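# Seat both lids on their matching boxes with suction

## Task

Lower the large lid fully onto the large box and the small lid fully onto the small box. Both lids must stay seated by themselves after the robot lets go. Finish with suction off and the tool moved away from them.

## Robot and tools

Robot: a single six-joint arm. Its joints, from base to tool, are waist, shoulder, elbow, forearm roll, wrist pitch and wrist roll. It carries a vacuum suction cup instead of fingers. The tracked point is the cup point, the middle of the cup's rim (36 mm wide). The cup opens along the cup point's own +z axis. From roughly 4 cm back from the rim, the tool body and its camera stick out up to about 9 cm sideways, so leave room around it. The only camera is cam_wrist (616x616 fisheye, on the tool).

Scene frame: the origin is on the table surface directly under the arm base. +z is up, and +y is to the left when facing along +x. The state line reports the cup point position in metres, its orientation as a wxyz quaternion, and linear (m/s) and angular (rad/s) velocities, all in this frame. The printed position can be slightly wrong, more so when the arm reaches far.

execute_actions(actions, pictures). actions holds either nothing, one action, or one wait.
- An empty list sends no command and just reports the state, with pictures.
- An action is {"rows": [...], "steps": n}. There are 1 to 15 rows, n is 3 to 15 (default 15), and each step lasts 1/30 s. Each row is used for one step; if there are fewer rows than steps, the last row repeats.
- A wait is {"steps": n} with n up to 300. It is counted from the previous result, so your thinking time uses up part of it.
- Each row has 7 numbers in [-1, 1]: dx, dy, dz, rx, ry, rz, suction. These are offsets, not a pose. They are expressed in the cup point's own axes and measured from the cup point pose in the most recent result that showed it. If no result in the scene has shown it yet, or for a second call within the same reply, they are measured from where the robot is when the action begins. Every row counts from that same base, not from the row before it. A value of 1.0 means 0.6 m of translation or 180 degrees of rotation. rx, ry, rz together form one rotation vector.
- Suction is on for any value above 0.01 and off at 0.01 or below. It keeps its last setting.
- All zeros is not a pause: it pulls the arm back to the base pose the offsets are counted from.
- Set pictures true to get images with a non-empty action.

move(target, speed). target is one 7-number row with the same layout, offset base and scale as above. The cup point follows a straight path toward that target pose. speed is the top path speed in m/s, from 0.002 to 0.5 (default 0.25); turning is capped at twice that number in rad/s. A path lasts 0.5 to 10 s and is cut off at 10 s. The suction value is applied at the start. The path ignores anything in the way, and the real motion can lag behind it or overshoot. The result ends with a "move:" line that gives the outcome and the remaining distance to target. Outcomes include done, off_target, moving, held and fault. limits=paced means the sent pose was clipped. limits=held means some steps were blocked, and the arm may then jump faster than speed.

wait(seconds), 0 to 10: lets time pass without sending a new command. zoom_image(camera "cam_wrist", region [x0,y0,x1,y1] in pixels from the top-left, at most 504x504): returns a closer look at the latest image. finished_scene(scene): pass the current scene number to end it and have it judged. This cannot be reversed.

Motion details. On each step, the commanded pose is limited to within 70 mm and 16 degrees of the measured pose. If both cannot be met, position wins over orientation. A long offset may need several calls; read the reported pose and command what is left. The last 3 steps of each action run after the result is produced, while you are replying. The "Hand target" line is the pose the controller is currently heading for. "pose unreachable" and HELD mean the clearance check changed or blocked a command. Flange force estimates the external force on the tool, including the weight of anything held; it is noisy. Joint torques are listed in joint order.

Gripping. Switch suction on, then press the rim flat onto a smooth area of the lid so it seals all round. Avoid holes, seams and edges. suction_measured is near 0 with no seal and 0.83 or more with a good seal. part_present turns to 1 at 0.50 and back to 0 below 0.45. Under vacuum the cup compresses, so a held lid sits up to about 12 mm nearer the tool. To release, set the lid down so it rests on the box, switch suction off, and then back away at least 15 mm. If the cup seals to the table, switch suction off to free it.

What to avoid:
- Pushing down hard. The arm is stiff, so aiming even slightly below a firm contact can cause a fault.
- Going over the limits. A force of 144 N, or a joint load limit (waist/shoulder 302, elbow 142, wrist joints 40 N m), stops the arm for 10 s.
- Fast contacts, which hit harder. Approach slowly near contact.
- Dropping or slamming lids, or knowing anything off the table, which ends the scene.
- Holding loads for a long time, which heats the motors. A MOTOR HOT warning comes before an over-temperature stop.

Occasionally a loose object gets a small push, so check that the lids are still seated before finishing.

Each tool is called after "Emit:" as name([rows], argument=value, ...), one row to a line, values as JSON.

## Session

Emit:
execute_actions(actions=[])

Scene clock: 0.00 s of 6200.00 s.
end_effector_position=(+0.6447, -0.0172, +0.4533) suction_measured=0.00 part_present=0 end_effector_quat_wxyz=(+0.007, +0.014, +1.000, +0.002) end_effector_velocity=(-0.001, -0.000, +0.001) end_effector_angular_velocity=(-0.001, -0.000, -0.001)
Joint positions: [-0.055  0.168  1.62   0.002  1.355 -0.052]
Joint velocities: [-0.    -0.001 -0.    -0.001  0.001  0.001]
Joint torques (N m, as the joint torque sensors report them, + toward a larger angle): no reading
Flange force (N, the push that the arm receives, along the end effector's own x y z axes): no reading
Hand target: +0.645, -0.017, +0.453; +0.007, +0.014, +1.000, +0.002

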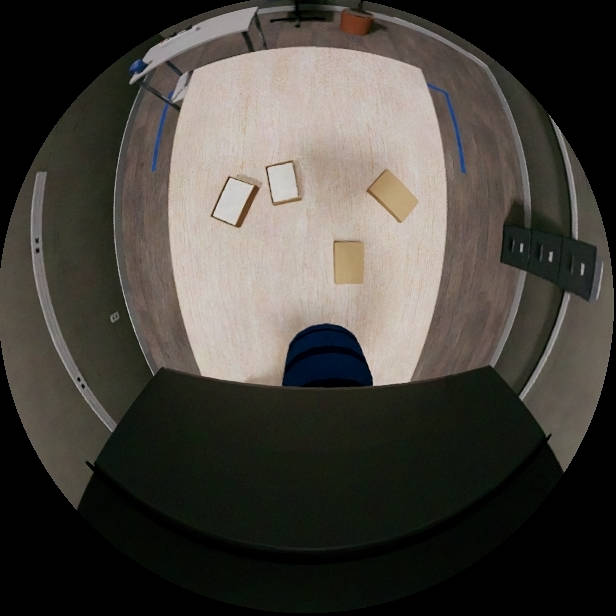

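Emit:
move(target=[-0.26,-0.29,0.58,0,0,0.22,0])

Scene clock: 2.33 s of 6200.00 s.
end_effector_position=(+0.8013, -0.1944, +0.1071) suction_measured=0.00 part_present=0 end_effector_quat_wxyz=(+0.006, +0.352, +0.936, +0.004) end_effector_velocity=(-0.000, +0.000, -0.001) end_effector_angular_velocity=(+0.000, +0.003, +0.002)
Joint positions: [-0.256  0.667  1.567  0.002  0.908  0.438]
Joint velocities: [ 0.     0.002 -0.    -0.001  0.001 -0.001]
Joint torques (N m, as the joint torque sensors report them, + toward a larger angle): [  1.22 -94.97 -33.28   3.14   0.48   0.24]
Flange force (N, the push that the arm receives, along the end effector's own x y z axes): [1.7 -2.3 1.7]
Hand target: +0.801, -0.194, +0.107; +0.006, +0.352, +0.936, +0.004
Off the commanded pose: 0.001 m, 0 deg.
Kept back: nothing.
move: done

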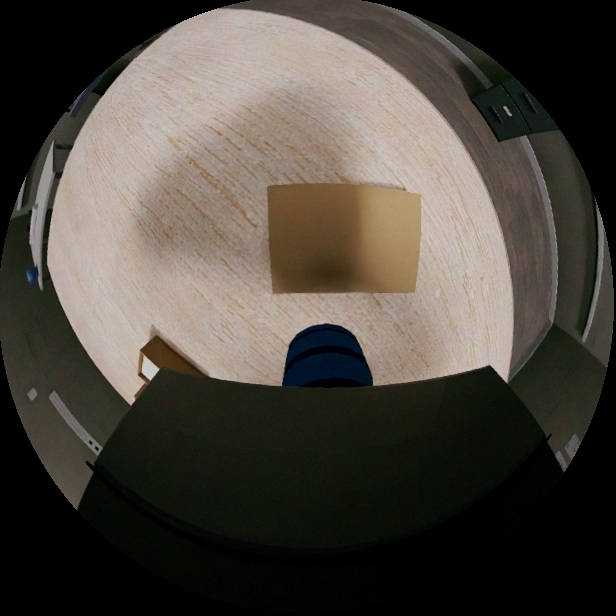

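Emit:
move(target=[-0.1,-0.033,0.138,0,0,0,1], speed=0.05)

Scene clock: 4.97 s of 6200.00 s.
end_effector_position=(+0.8347, -0.2486, +0.0246) suction_measured=0.90 part_present=1 end_effector_quat_wxyz=(+0.006, +0.352, +0.936, +0.004) end_effector_velocity=(-0.001, -0.000, -0.001) end_effector_angular_velocity=(+0.000, +0.002, +0.000)
Joint positions: [-0.306  0.809  1.48   0.002  0.853  0.388]
Joint velocities: [-0.     0.002  0.    -0.001  0.001 -0.   ]
Joint torques (N m, as the joint torque sensors report them, + toward a larger angle): [   0.31 -104.53  -32.1     2.98    0.55    0.3 ]
Flange force (N, the push that the arm receives, along the end effector's own x y z axes): [2.4 -1.5 2.4]
Hand target: +0.835, -0.249, +0.025; +0.006, +0.352, +0.936, +0.004
Off the commanded pose: 0.000 m, 0 deg.
Kept back: nothing.
move: done

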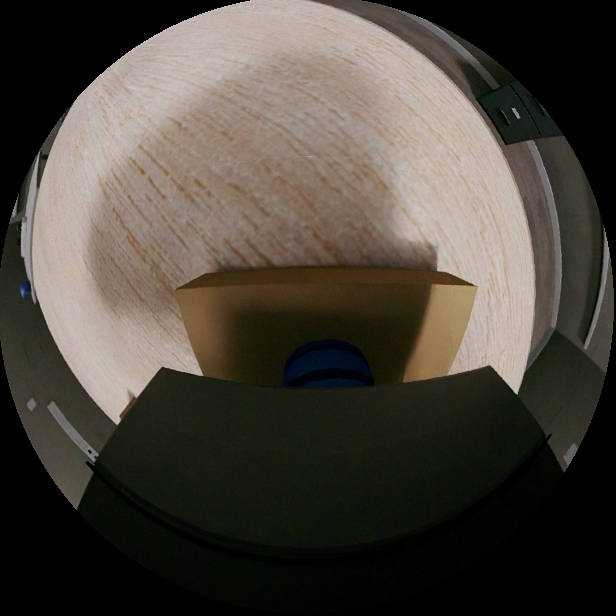

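Emit:
move(target=[0,0,-0.17,0,0,0,1])

Emit:
move(target=[0.555,0.47,0,0,0,-0.583,1])

Scene clock: 6.03 s of 6200.00 s.
end_effector_position=(+0.8332, -0.2488, +0.1265) suction_measured=0.94 part_present=1 end_effector_quat_wxyz=(+0.006, +0.352, +0.936, +0.004) end_effector_velocity=(-0.001, -0.001, -0.001) end_effector_angular_velocity=(-0.000, +0.003, -0.001)
Joint positions: [-0.306  0.708  1.447  0.002  0.986  0.388]
Joint velocities: [-0.001  0.001  0.    -0.001  0.002  0.001]
Joint torques (N m, as the joint torque sensors report them, + toward a larger angle): [   0.86 -100.87  -35.27    3.29    0.47    0.23]
Flange force (N, the push that the arm receives, along the end effector's own x y z axes): [1.2 -1.6 3.0]
Hand target: +0.833, -0.249, +0.127; +0.006, +0.352, +0.936, +0.004
Off the commanded pose: 0.000 m, 0 deg.
Kept back: nothing.
move: done

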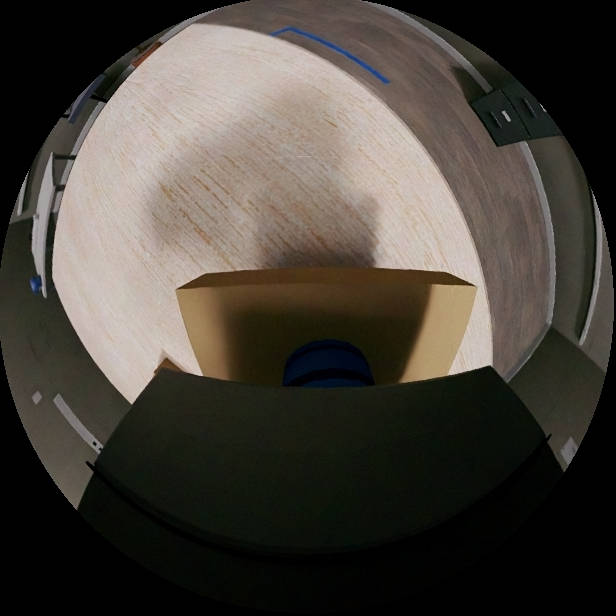

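Scene clock: 10.07 s of 6200.00 s.
end_effector_position=(+0.7673, +0.1826, +0.1266) suction_measured=0.94 part_present=1 end_effector_quat_wxyz=(+0.007, -0.528, +0.849, -0.002) end_effector_velocity=(+0.000, +0.001, +0.001) end_effector_angular_velocity=(+0.000, -0.001, +0.003)
Joint positions: [ 0.214  0.603  1.641  0.002  0.898 -0.924]
Joint velocities: [ 0.001 -0.001 -0.    -0.     0.    -0.002]
Joint torques (N m, as the joint torque sensors report them, + toward a larger angle): [ -0.3  -88.69 -33.4    3.1    0.5    0.3 ]
Flange force (N, the push that the arm receives, along the end effector's own x y z axes): [2.8 2.4 1.5]
Hand target: +0.767, +0.183, +0.127; +0.007, -0.528, +0.849, -0.002
Off the commanded pose: 0.001 m, 0 deg.
Kept back: nothing.
move: done

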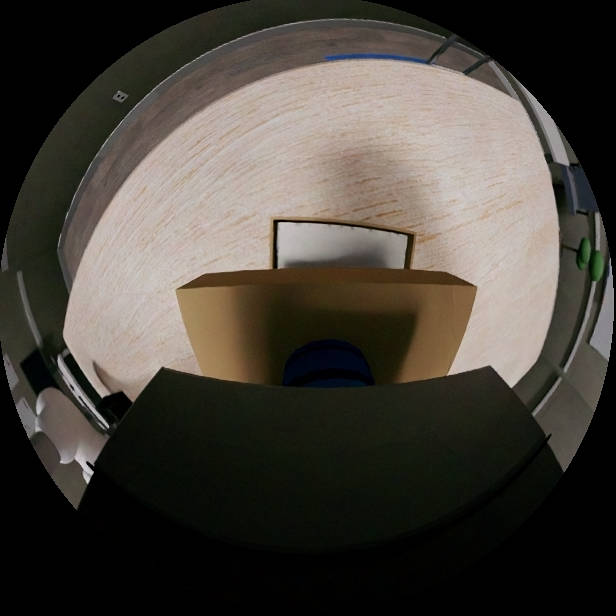

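Emit:
move(target=[-0.03,-0.025,0.06,0,0,0.022,1], speed=0.05)

Scene clock: 11.47 s of 6200.00 s.
end_effector_position=(+0.7892, +0.1923, +0.0910) suction_measured=0.94 part_present=1 end_effector_quat_wxyz=(+0.007, -0.498, +0.867, -0.002) end_effector_velocity=(-0.001, +0.001, -0.001) end_effector_angular_velocity=(-0.000, +0.002, +0.001)
Joint positions: [ 0.22   0.668  1.603  0.002  0.871 -0.849]
Joint velocities: [ 0.001  0.001 -0.     0.     0.001  0.   ]
Joint torques (N m, as the joint torque sensors report them, + toward a larger angle): [  0.18 -94.31 -32.71   3.1    0.43   0.12]
Flange force (N, the push that the arm receives, along the end effector's own x y z axes): [2.7 1.4 1.9]
Hand target: +0.789, +0.192, +0.091; +0.007, -0.498, +0.867, -0.002
Off the commanded pose: 0.000 m, 0 deg.
Kept back: nothing.
move: done

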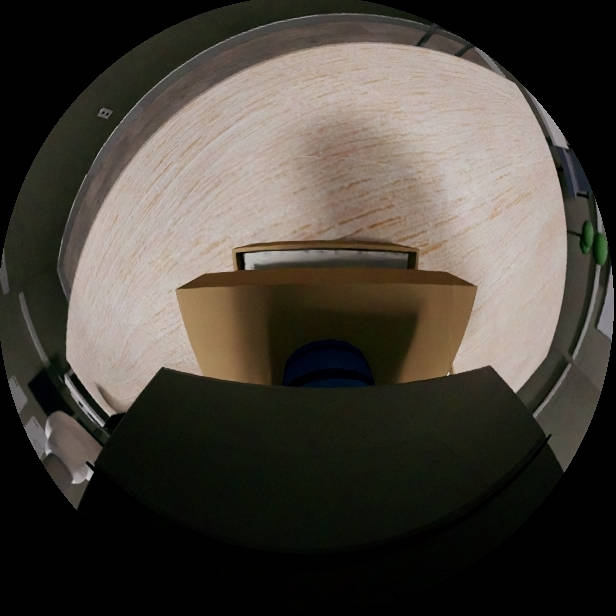

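Emit:
move(target=[-0.024,0,0,0,0,0,1], speed=0.03)

Emit:
move(target=[0,0,0.05,0,0,0,1], speed=0.015)

Scene clock: 12.43 s of 6200.00 s.
end_effector_position=(+0.7964, +0.2047, +0.0911) suction_measured=0.94 part_present=1 end_effector_quat_wxyz=(+0.007, -0.498, +0.867, -0.002) end_effector_velocity=(+0.001, -0.001, +0.001) end_effector_angular_velocity=(+0.001, -0.001, -0.001)
Joint positions: [ 0.233  0.681  1.579  0.002  0.882 -0.835]
Joint velocities: [-0.002 -0.    -0.001  0.001 -0.001 -0.001]
Joint torques (N m, as the joint torque sensors report them, + toward a larger angle): [ -0.39 -95.4  -32.57   3.13   0.51   0.25]
Flange force (N, the push that the arm receives, along the end effector's own x y z axes): [2.2 0.8 1.6]
Hand target: +0.796, +0.205, +0.091; +0.007, -0.498, +0.867, -0.002
Off the commanded pose: 0.000 m, 0 deg.
Kept back: nothing.
move: done

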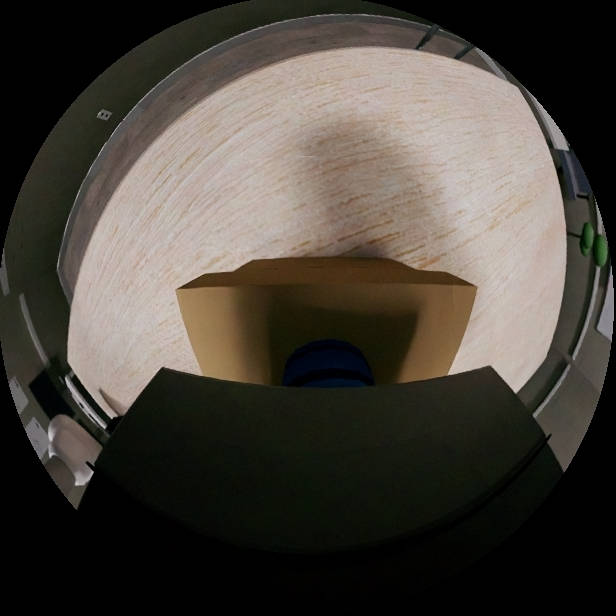

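Scene clock: 14.67 s of 6200.00 s.
end_effector_position=(+0.7969, +0.2048, +0.0612) suction_measured=0.94 part_present=1 end_effector_quat_wxyz=(+0.007, -0.498, +0.867, -0.002) end_effector_velocity=(-0.001, -0.001, -0.001) end_effector_angular_velocity=(-0.001, +0.002, +0.001)
Joint positions: [ 0.233  0.712  1.589  0.002  0.841 -0.835]
Joint velocities: [-0.001  0.001  0.001 -0.001  0.001 -0.002]
Joint torques (N m, as the joint torque sensors report them, + toward a larger angle): [ -0.94 -89.21 -26.88   3.01   0.66   0.32]
Flange force (N, the push that the arm receives, along the end effector's own x y z axes): [0.4 0.2 -7.5]
Hand target: +0.797, +0.205, +0.061; +0.007, -0.498, +0.867, -0.002
Off the commanded pose: 0.000 m, 0 deg.
Kept back: nothing.
move: done

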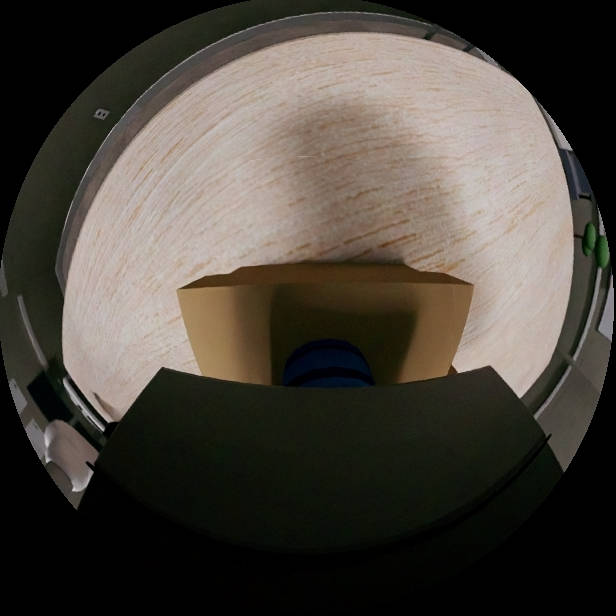

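Rear caught again; back 5mm.

Emit:
move(target=[0,0,-0.012,0,0,0,1], speed=0.01)

Emit:
move(target=[0.008,0,0.0,0,0,0,1], speed=0.01)

Emit:
move(target=[0,0,0.018,0,0,0,1], speed=0.01)

Scene clock: 15.83 s of 6200.00 s.
end_effector_position=(+0.7968, +0.2048, +0.0684) suction_measured=0.94 part_present=1 end_effector_quat_wxyz=(+0.007, -0.498, +0.867, -0.002) end_effector_velocity=(+0.000, -0.000, +0.001) end_effector_angular_velocity=(+0.000, -0.001, +0.000)
Joint positions: [ 0.233  0.705  1.587  0.002  0.851 -0.835]
Joint velocities: [-0.    -0.001 -0.     0.     0.    -0.   ]
Joint torques (N m, as the joint torque sensors report them, + toward a larger angle): [  0.28 -96.93 -32.25   3.07   0.46   0.26]
Flange force (N, the push that the arm receives, along the end effector's own x y z axes): [2.8 1.2 2.0]
Hand target: +0.797, +0.205, +0.068; +0.007, -0.498, +0.867, -0.002
Off the commanded pose: 0.000 m, 0 deg.
Kept back: nothing.
move: done

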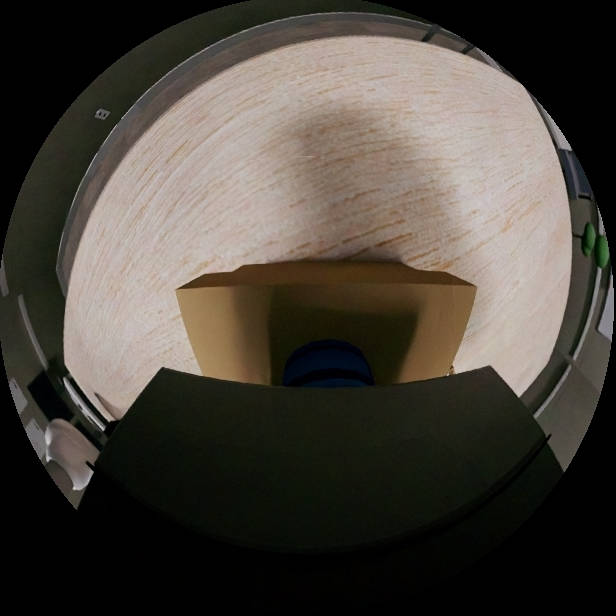

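Scene clock: 16.53 s of 6200.00 s.
end_effector_position=(+0.7944, +0.2007, +0.0683) suction_measured=0.94 part_present=1 end_effector_quat_wxyz=(+0.007, -0.498, +0.867, -0.002) end_effector_velocity=(+0.001, -0.001, +0.001) end_effector_angular_velocity=(+0.000, -0.002, -0.002)
Joint positions: [ 0.229  0.701  1.595  0.002  0.847 -0.84 ]
Joint velocities: [-0.001 -0.001 -0.    -0.    -0.001  0.   ]
Joint torques (N m, as the joint torque sensors report them, + toward a larger angle): [ -0.27 -95.6  -32.1    2.95   0.57   0.29]
Flange force (N, the push that the arm receives, along the end effector's own x y z axes): [3.2 1.8 1.6]
Hand target: +0.794, +0.201, +0.068; +0.007, -0.498, +0.867, -0.002
Off the commanded pose: 0.000 m, 0 deg.
Kept back: nothing.
move: done

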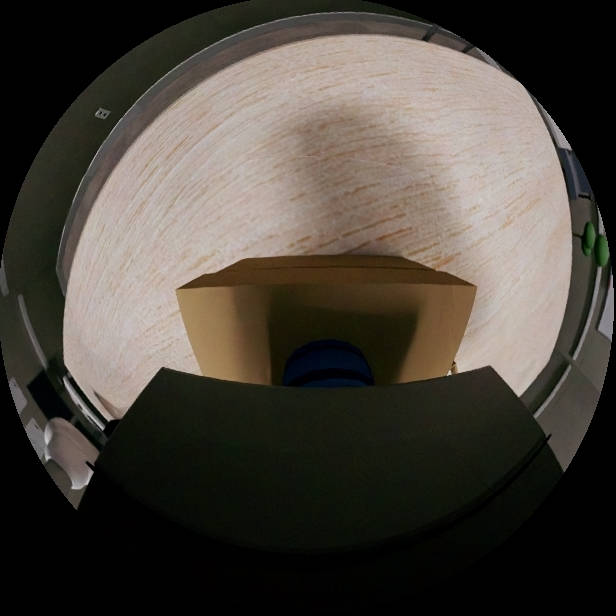

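Scene clock: 17.83 s of 6200.00 s.
end_effector_position=(+0.7945, +0.2007, +0.0575) suction_measured=0.94 part_present=1 end_effector_quat_wxyz=(+0.007, -0.498, +0.867, -0.002) end_effector_velocity=(-0.000, +0.000, +0.000) end_effector_angular_velocity=(+0.001, -0.000, -0.001)
Joint positions: [ 0.229  0.712  1.598  0.002  0.832 -0.84 ]
Joint velocities: [ 0.    -0.     0.     0.001 -0.     0.001]
Joint torques (N m, as the joint torque sensors report them, + toward a larger angle): [ -0.19 -84.54 -26.12   2.6    0.69   0.17]
Flange force (N, the push that the arm receives, along the end effector's own x y z axes): [3.9 3.1 -13.2]
Hand target: +0.795, +0.201, +0.058; +0.007, -0.498, +0.867, -0.002
Off the commanded pose: 0.000 m, 0 deg.
Kept back: nothing.
move: done

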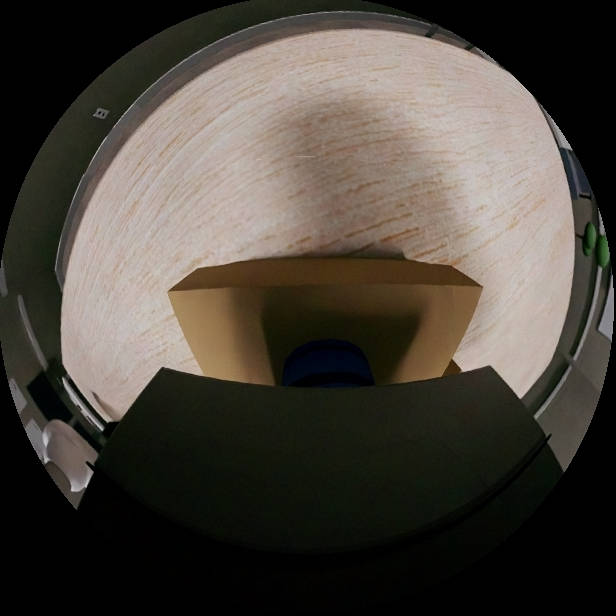

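Now front caught; go halfway.

Emit:
move(target=[0,0,-0.018,0,0,0,1], speed=0.01)

Emit:
move(target=[-0.004,0,0.0,0,0,0,1], speed=0.01)

Emit:
move(target=[0,0,0.018,0,0,0,1], speed=0.01)

Scene clock: 19.37 s of 6200.00 s.
end_effector_position=(+0.7944, +0.2006, +0.0683) suction_measured=0.94 part_present=1 end_effector_quat_wxyz=(+0.007, -0.498, +0.867, -0.002) end_effector_velocity=(-0.001, +0.000, -0.001) end_effector_angular_velocity=(-0.000, +0.002, +0.000)
Joint positions: [ 0.229  0.701  1.595  0.002  0.847 -0.84 ]
Joint velocities: [ 0.001  0.001 -0.     0.     0.002  0.   ]
Joint torques (N m, as the joint torque sensors report them, + toward a larger angle): [  1.06 -97.58 -32.05   3.04   0.42   0.16]
Flange force (N, the push that the arm receives, along the end effector's own x y z axes): [2.1 -0.3 3.3]
Hand target: +0.794, +0.201, +0.068; +0.007, -0.498, +0.867, -0.002
Off the commanded pose: 0.000 m, 0 deg.
Kept back: nothing.
move: done

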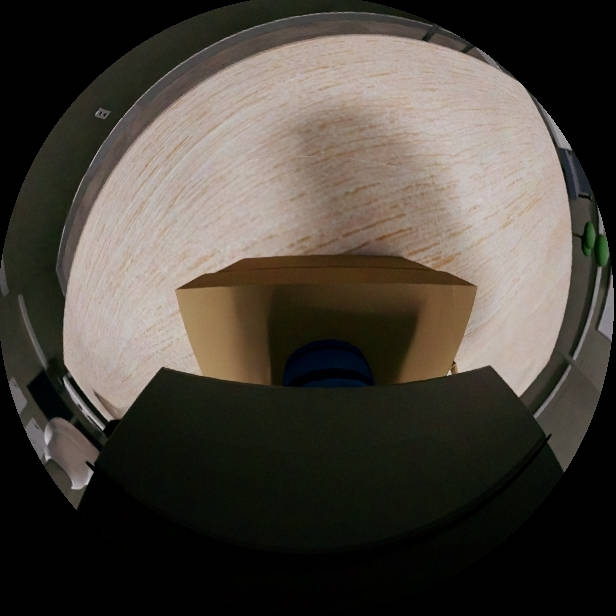

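Scene clock: 20.07 s of 6200.00 s.
end_effector_position=(+0.7956, +0.2027, +0.0683) suction_measured=0.94 part_present=1 end_effector_quat_wxyz=(+0.007, -0.498, +0.867, -0.002) end_effector_velocity=(-0.000, +0.000, +0.001) end_effector_angular_velocity=(-0.000, -0.000, -0.000)
Joint positions: [ 0.231  0.703  1.591  0.002  0.849 -0.838]
Joint velocities: [ 0.    -0.001  0.    -0.     0.001  0.001]
Joint torques (N m, as the joint torque sensors report them, + toward a larger angle): [ -0.37 -96.51 -32.05   3.05   0.5    0.18]
Flange force (N, the push that the arm receives, along the end effector's own x y z axes): [2.3 1.8 1.6]
Hand target: +0.796, +0.203, +0.068; +0.007, -0.498, +0.867, -0.002
Off the commanded pose: 0.000 m, 0 deg.
Kept back: nothing.
move: done

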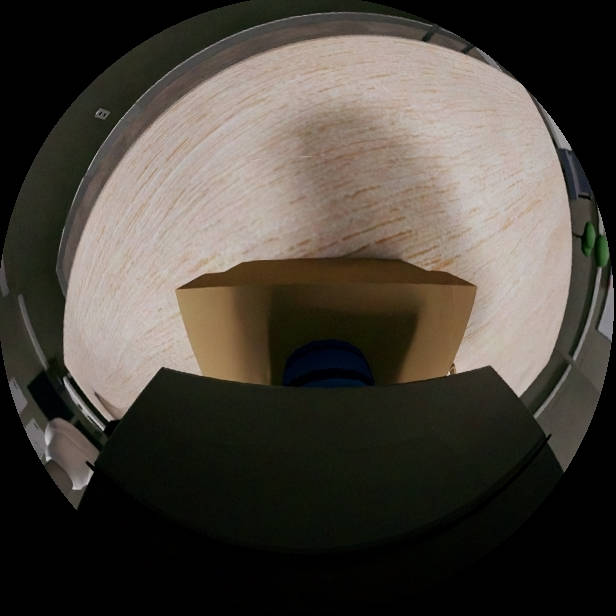

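Scene clock: 21.37 s of 6200.00 s.
end_effector_position=(+0.7957, +0.2027, +0.0576) suction_measured=0.94 part_present=1 end_effector_quat_wxyz=(+0.007, -0.498, +0.867, -0.002) end_effector_velocity=(-0.000, +0.002, +0.000) end_effector_angular_velocity=(-0.000, -0.001, +0.003)
Joint positions: [ 0.231  0.714  1.594  0.002  0.834 -0.838]
Joint velocities: [ 0.002  0.    -0.    -0.    -0.001 -0.   ]
Joint torques (N m, as the joint torque sensors report them, + toward a larger angle): [ -0.27 -97.46 -31.21   2.92   0.4    0.12]
Flange force (N, the push that the arm receives, along the end effector's own x y z axes): [0.7 0.7 2.1]
Hand target: +0.796, +0.203, +0.058; +0.007, -0.498, +0.867, -0.002
Off the commanded pose: 0.000 m, 0 deg.
Kept back: nothing.
move: done

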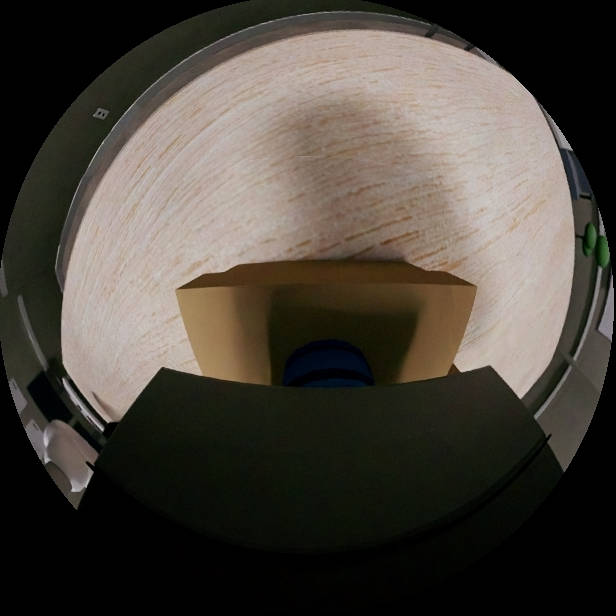

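Emit:
move(target=[0,0,0.02,0,0,0,1], speed=0.01)

Emit:
move(target=[0,0,-0.1,0,0,0,0], speed=0.1)

Emit:
move(target=[0.66,0.046,0,0,0,0.34,0])

Scene clock: 23.03 s of 6200.00 s.
end_effector_position=(+0.7959, +0.2028, +0.0456) suction_measured=0.94 part_present=1 end_effector_quat_wxyz=(+0.007, -0.498, +0.867, -0.002) end_effector_velocity=(+0.000, -0.000, -0.000) end_effector_angular_velocity=(-0.001, -0.001, +0.001)
Joint positions: [ 0.231  0.727  1.597  0.002  0.818 -0.838]
Joint velocities: [-0.     0.     0.    -0.001 -0.001 -0.001]
Joint torques (N m, as the joint torque sensors report them, + toward a larger angle): [  0.29 -98.38 -31.06   2.88   0.39   0.28]
Flange force (N, the push that the arm receives, along the end effector's own x y z axes): [1.9 0.1 2.6]
Hand target: +0.796, +0.203, +0.046; +0.007, -0.498, +0.867, -0.002
Off the commanded pose: 0.000 m, 0 deg.
Kept back: nothing.
move: done

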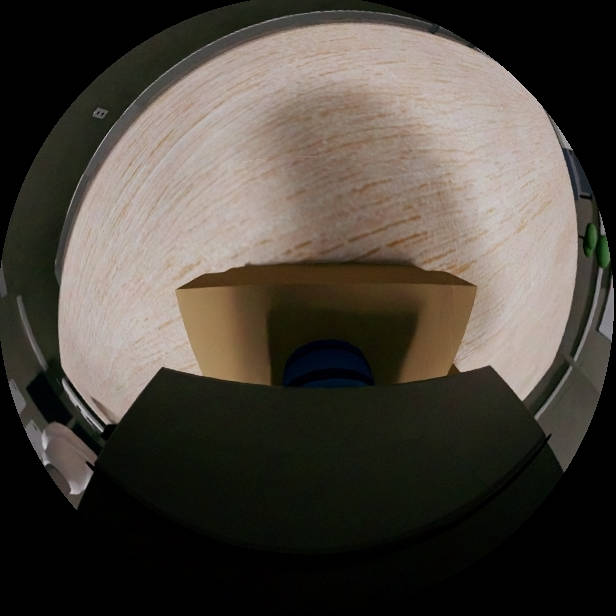

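Scene clock: 23.97 s of 6200.00 s.
end_effector_position=(+0.7950, +0.2026, +0.1055) suction_measured=0.00 part_present=0 end_effector_quat_wxyz=(+0.007, -0.498, +0.867, -0.002) end_effector_velocity=(+0.001, +0.001, +0.002) end_effector_angular_velocity=(+0.001, -0.003, +0.000)
Joint positions: [ 0.231  0.664  1.577  0.002  0.9   -0.838]
Joint velocities: [ 0.001 -0.002 -0.001  0.001 -0.001  0.001]
Joint torques (N m, as the joint torque sensors report them, + toward a larger angle): [ -0.3  -94.58 -33.1    3.1    0.56   0.23]
Flange force (N, the push that the arm receives, along the end effector's own x y z axes): [2.0 1.5 1.5]
Hand target: +0.795, +0.203, +0.106; +0.007, -0.498, +0.867, -0.002
Off the commanded pose: 0.000 m, 0 deg.
Kept back: nothing.
move: done

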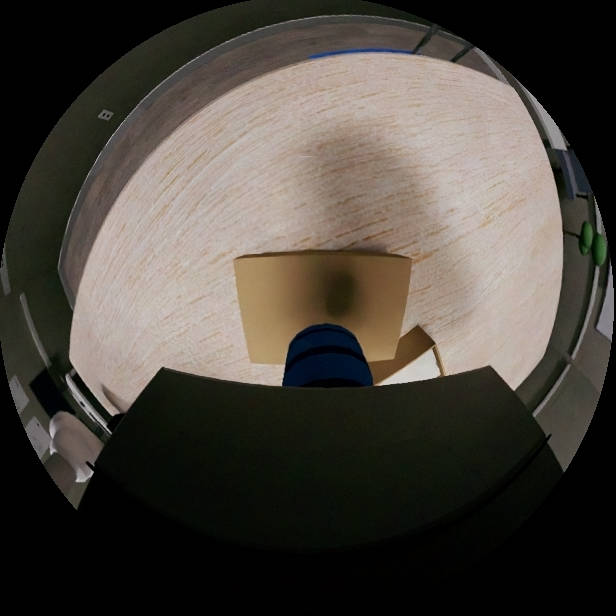

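Scene clock: 26.53 s of 6200.00 s.
end_effector_position=(+0.5728, -0.1262, +0.1015) suction_measured=0.00 part_present=0 end_effector_quat_wxyz=(+0.007, +0.012, +1.000, +0.002) end_effector_velocity=(-0.000, -0.000, -0.001) end_effector_angular_velocity=(+0.001, +0.000, -0.002)
Joint positions: [-0.252  0.386  2.073  0.002  0.683 -0.253]
Joint velocities: [-0.001  0.001  0.     0.001 -0.    -0.001]
Joint torques (N m, as the joint torque sensors report them, + toward a larger angle): [ -0.41 -62.98 -26.81   2.44   0.39   0.15]
Flange force (N, the push that the arm receives, along the end effector's own x y z axes): [1.7 0.6 1.5]
Hand target: +0.573, -0.126, +0.101; +0.007, +0.012, +1.000, +0.002
Off the commanded pose: 0.001 m, 0 deg.
Kept back: nothing.
move: done

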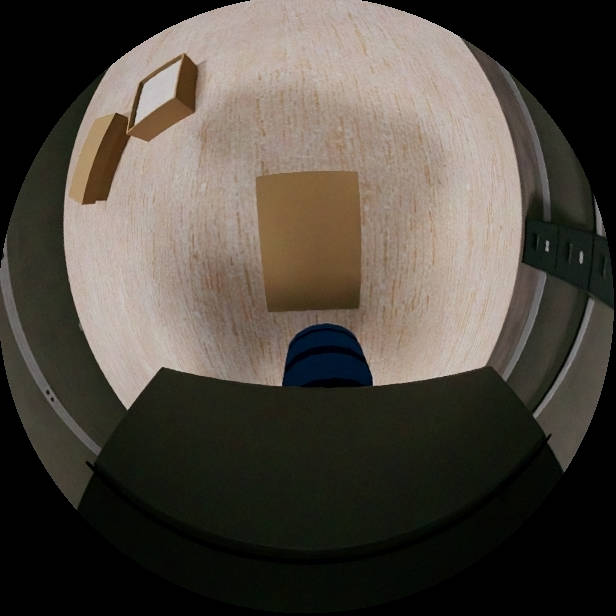

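Emit:
move(target=[-0.1,0.02,0.135,0,0,0,1], speed=0.05)

Scene clock: 29.10 s of 6200.00 s.
end_effector_position=(+0.6342, -0.1154, +0.0214) suction_measured=0.90 part_present=1 end_effector_quat_wxyz=(+0.007, +0.013, +1.000, +0.002) end_effector_velocity=(+0.000, -0.000, +0.000) end_effector_angular_velocity=(+0.000, -0.000, -0.001)
Joint positions: [-0.21   0.564  1.987  0.002  0.591 -0.211]
Joint velocities: [-0.001  0.    -0.     0.    -0.     0.   ]
Joint torques (N m, as the joint torque sensors report them, + toward a larger angle): [  1.   -76.42 -24.23   2.22   0.45   0.12]
Flange force (N, the push that the arm receives, along the end effector's own x y z axes): [3.5 -1.8 0.9]
Hand target: +0.634, -0.115, +0.021; +0.007, +0.012, +1.000, +0.002
Off the commanded pose: 0.000 m, 0 deg.
Kept back: nothing.
move: done

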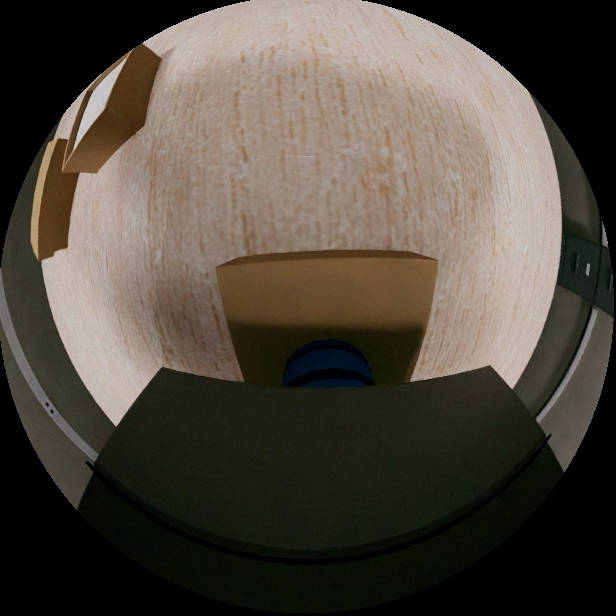

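Emit:
move(target=[0,0,-0.17,0,0,0,1])

Emit:
move(target=[-0.21,0.29,0,0,0,-0.045,1])

Scene clock: 30.17 s of 6200.00 s.
end_effector_position=(+0.6327, -0.1156, +0.1233) suction_measured=0.94 part_present=1 end_effector_quat_wxyz=(+0.007, +0.012, +1.000, +0.002) end_effector_velocity=(+0.001, -0.000, +0.001) end_effector_angular_velocity=(+0.000, -0.002, -0.001)
Joint positions: [-0.21   0.425  1.951  0.002  0.766 -0.211]
Joint velocities: [-0.001 -0.001 -0.001  0.001 -0.    -0.001]
Joint torques (N m, as the joint torque sensors report them, + toward a larger angle): [  0.   -69.64 -29.59   2.65   0.46   0.18]
Flange force (N, the push that the arm receives, along the end effector's own x y z axes): [2.3 -0.3 1.9]
Hand target: +0.633, -0.116, +0.123; +0.007, +0.012, +1.000, +0.002
Off the commanded pose: 0.000 m, 0 deg.
Kept back: nothing.
move: done

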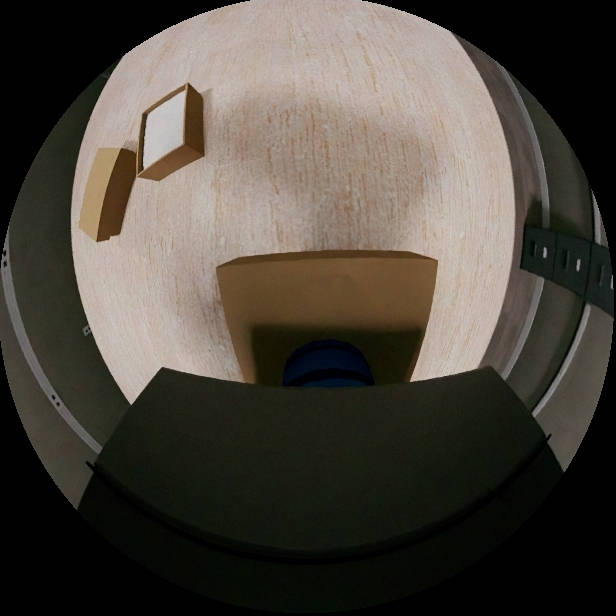

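Scene clock: 31.43 s of 6200.00 s.
end_effector_position=(+0.7624, +0.0556, +0.1257) suction_measured=0.94 part_present=1 end_effector_quat_wxyz=(+0.007, -0.058, +0.998, +0.001) end_effector_velocity=(+0.000, +0.000, +0.001) end_effector_angular_velocity=(-0.001, -0.001, -0.000)
Joint positions: [ 0.051  0.573  1.696  0.002  0.873 -0.091]
Joint velocities: [ 0.    -0.001 -0.    -0.001  0.001  0.001]
Joint torques (N m, as the joint torque sensors report them, + toward a larger angle): [  0.79 -87.67 -32.88   2.95   0.42   0.17]
Flange force (N, the push that the arm receives, along the end effector's own x y z axes): [1.5 -1.5 3.6]
Hand target: +0.762, +0.056, +0.126; +0.007, -0.058, +0.998, +0.001
Off the commanded pose: 0.001 m, 0 deg.
Kept back: nothing.
move: done

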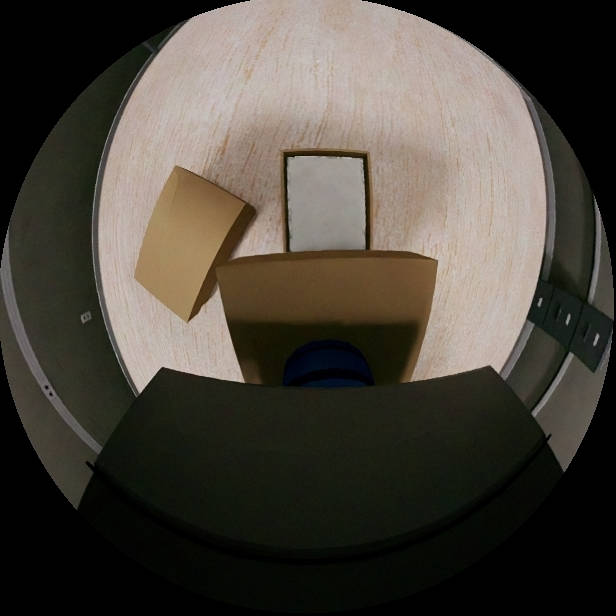

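Emit:
move(target=[-0.13,0,0.075,0,0,0.012,1], speed=0.07)

Scene clock: 33.27 s of 6200.00 s.
end_effector_position=(+0.8405, +0.0649, +0.0818) suction_measured=0.94 part_present=1 end_effector_quat_wxyz=(+0.007, -0.039, +0.999, +0.002) end_effector_velocity=(+0.001, -0.000, -0.001) end_effector_angular_velocity=(-0.000, -0.001, -0.000)
Joint positions: [ 0.06   0.716  1.533  0.002  0.893 -0.044]
Joint velocities: [-0.     0.001 -0.001 -0.    -0.001  0.   ]
Joint torques (N m, as the joint torque sensors report them, + toward a larger angle): [  0.61 -99.63 -32.93   3.13   0.51   0.25]
Flange force (N, the push that the arm receives, along the end effector's own x y z axes): [1.1 -1.6 2.8]
Hand target: +0.841, +0.065, +0.082; +0.007, -0.039, +0.999, +0.002
Off the commanded pose: 0.000 m, 0 deg.
Kept back: nothing.
move: done

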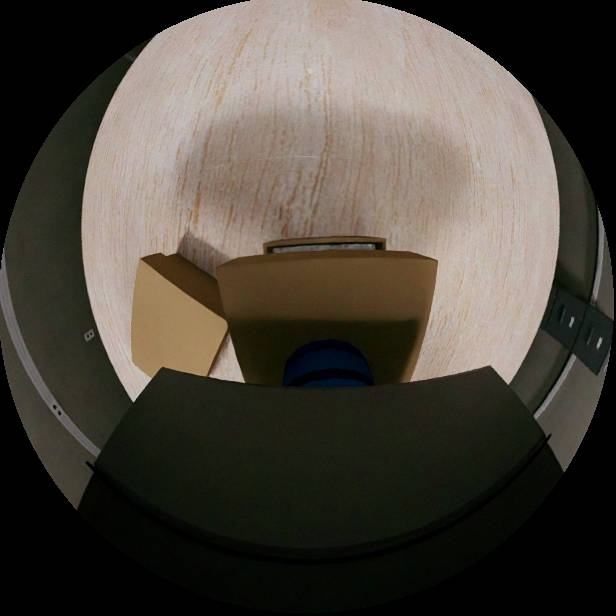

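Forward ~5mm, then descend.

Emit:
move(target=[-0.008,0,0,0,0,0,1], speed=0.02)

Emit:
move(target=[0,0,0.052,0,0,0,1], speed=0.015)

Scene clock: 34.20 s of 6200.00 s.
end_effector_position=(+0.8453, +0.0653, +0.0819) suction_measured=0.94 part_present=1 end_effector_quat_wxyz=(+0.007, -0.039, +0.999, +0.002) end_effector_velocity=(-0.000, +0.000, +0.001) end_effector_angular_velocity=(-0.000, +0.001, +0.001)
Joint positions: [ 0.06   0.722  1.521  0.002  0.898 -0.044]
Joint velocities: [ 0.    -0.001 -0.001 -0.001  0.002  0.   ]
Joint torques (N m, as the joint torque sensors report them, + toward a larger angle): [  0.59 -99.47 -33.19   3.16   0.49   0.29]
Flange force (N, the push that the arm receives, along the end effector's own x y z axes): [2.5 -1.1 1.8]
Hand target: +0.845, +0.065, +0.082; +0.007, -0.039, +0.999, +0.002
Off the commanded pose: 0.000 m, 0 deg.
Kept back: nothing.
move: done

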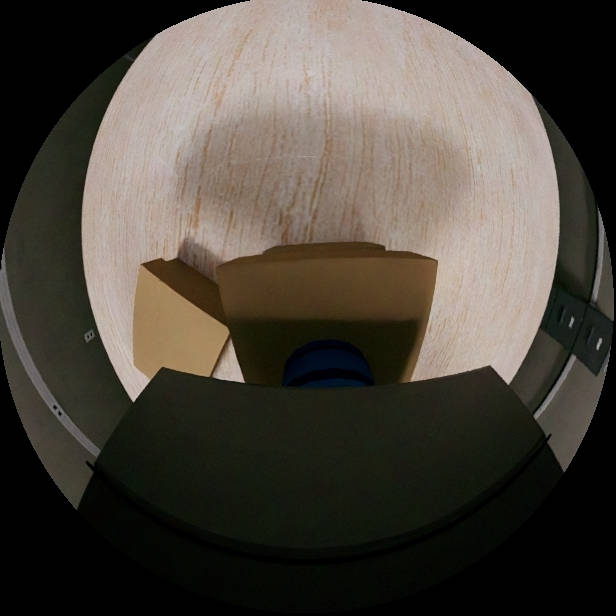

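Scene clock: 36.60 s of 6200.00 s.
end_effector_position=(+0.8454, +0.0654, +0.0500) suction_measured=0.94 part_present=1 end_effector_quat_wxyz=(+0.007, -0.039, +0.999, +0.002) end_effector_velocity=(+0.004, +0.000, +0.007) end_effector_angular_velocity=(+0.002, -0.011, -0.000)
Joint positions: [ 0.06   0.755  1.531  0.002  0.857 -0.044]
Joint velocities: [-0.    -0.006 -0.005  0.002 -0.    -0.001]
Joint torques (N m, as the joint torque sensors report them, + toward a larger angle): [  -0.17 -101.05  -31.54    2.9     0.48    0.29]
Flange force (N, the push that the arm receives, along the end effector's own x y z axes): [0.5 -1.2 3.4]
Hand target: +0.846, +0.065, +0.051; +0.007, -0.039, +0.999, +0.002
Off the commanded pose: 0.001 m, 0 deg.
Kept back: nothing.
move: done

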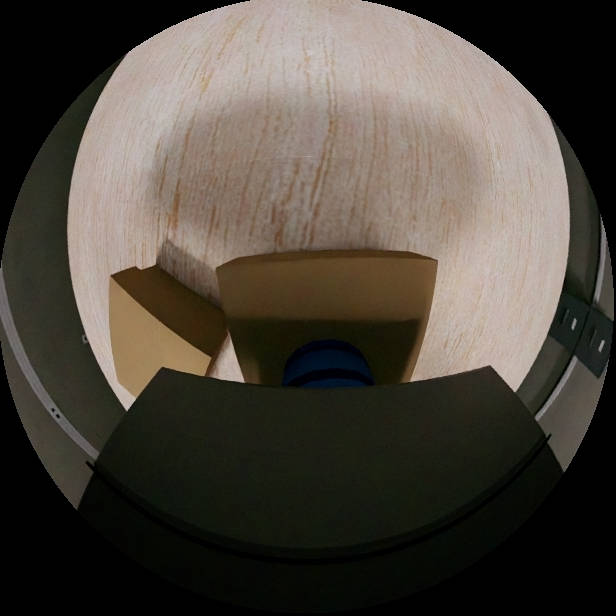

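Emit:
move(target=[0,0,0.01,0,0,0,1], speed=0.01)

Emit:
move(target=[0,0,0.008,0,0,0,1], speed=0.01)

Scene clock: 37.70 s of 6200.00 s.
end_effector_position=(+0.8455, +0.0654, +0.0441) suction_measured=0.94 part_present=1 end_effector_quat_wxyz=(+0.007, -0.039, +0.999, +0.002) end_effector_velocity=(+0.000, -0.001, +0.001) end_effector_angular_velocity=(+0.000, -0.002, -0.001)
Joint positions: [ 0.06   0.762  1.532  0.002  0.849 -0.044]
Joint velocities: [-0.001 -0.001  0.     0.    -0.001  0.   ]
Joint torques (N m, as the joint torque sensors report them, + toward a larger angle): [   0.73 -101.37  -31.63    3.03    0.4     0.08]
Flange force (N, the push that the arm receives, along the end effector's own x y z axes): [1.3 -1.5 1.9]
Hand target: +0.846, +0.065, +0.044; +0.007, -0.039, +0.999, +0.002
Off the commanded pose: 0.000 m, 0 deg.
Kept back: nothing.
move: done

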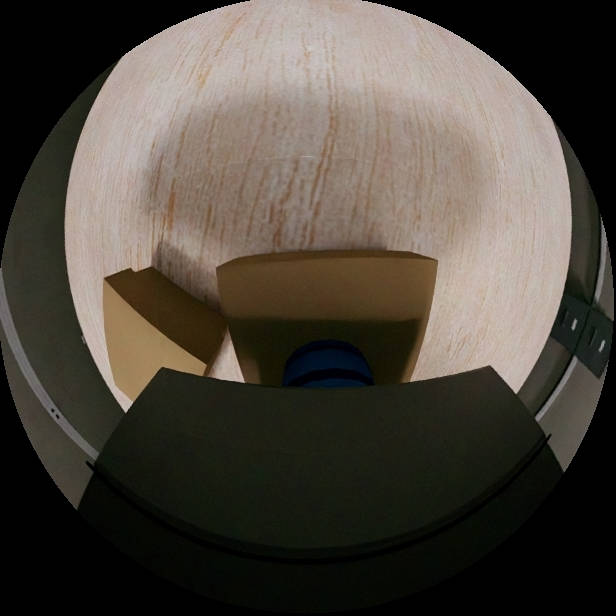

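Scene clock: 38.40 s of 6200.00 s.
end_effector_position=(+0.8456, +0.0654, +0.0393) suction_measured=0.94 part_present=1 end_effector_quat_wxyz=(+0.007, -0.039, +0.999, +0.002) end_effector_velocity=(+0.000, +0.000, +0.000) end_effector_angular_velocity=(-0.000, -0.000, +0.001)
Joint positions: [ 0.06   0.767  1.533  0.002  0.843 -0.044]
Joint velocities: [ 0.001  0.    -0.    -0.001  0.    -0.   ]
Joint torques (N m, as the joint torque sensors report them, + toward a larger angle): [   0.49 -100.8   -31.59    3.07    0.45    0.18]
Flange force (N, the push that the arm receives, along the end effector's own x y z axes): [2.7 -0.9 1.0]
Hand target: +0.846, +0.065, +0.039; +0.007, -0.039, +0.999, +0.002
Off the commanded pose: 0.000 m, 0 deg.
Kept back: nothing.
move: done

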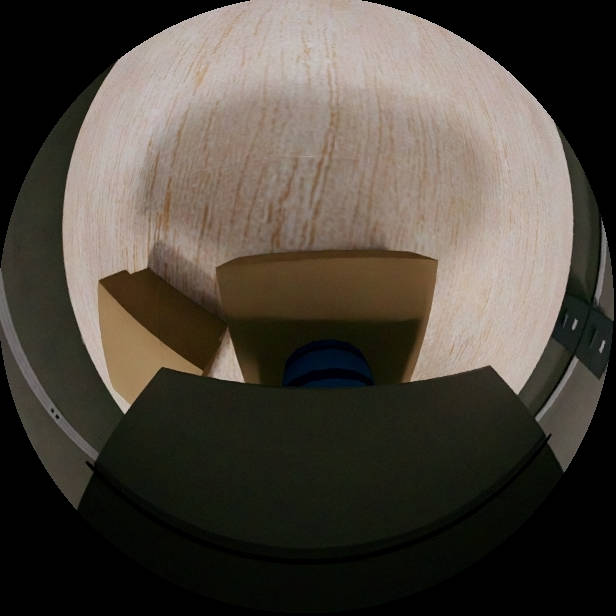

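Emit:
move(target=[0,0,-0.25,0,0,0,0], speed=0.15)

Emit:
finished_scene(scene=2)

Scene clock: 39.97 s of 6200.00 s.
end_effector_position=(+0.8435, +0.0651, +0.1892) suction_measured=0.00 part_present=0 end_effector_quat_wxyz=(+0.007, -0.040, +0.999, +0.002) end_effector_velocity=(+0.000, +0.000, +0.001) end_effector_angular_velocity=(-0.001, -0.001, +0.002)
Joint positions: [ 0.06   0.625  1.468  0.002  1.05  -0.044]
Joint velocities: [ 0.001 -0.001 -0.001 -0.002  0.    -0.   ]
Joint torques (N m, as the joint torque sensors report them, + toward a larger angle): [  0.38 -94.78 -36.51   3.33   0.39   0.16]
Flange force (N, the push that the arm receives, along the end effector's own x y z axes): [1.9 -0.9 2.5]
Hand target: +0.844, +0.065, +0.189; +0.007, -0.040, +0.999, +0.002
Off the commanded pose: 0.000 m, 0 deg.
Kept back: nothing.
move: done

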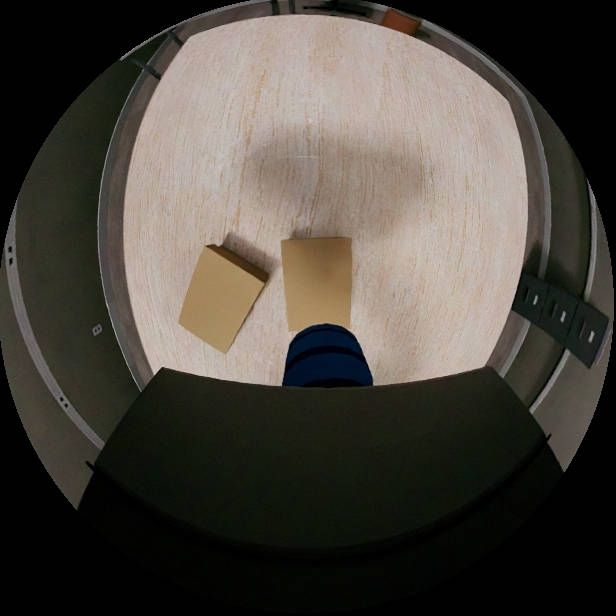

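The scene is finished: the task was done.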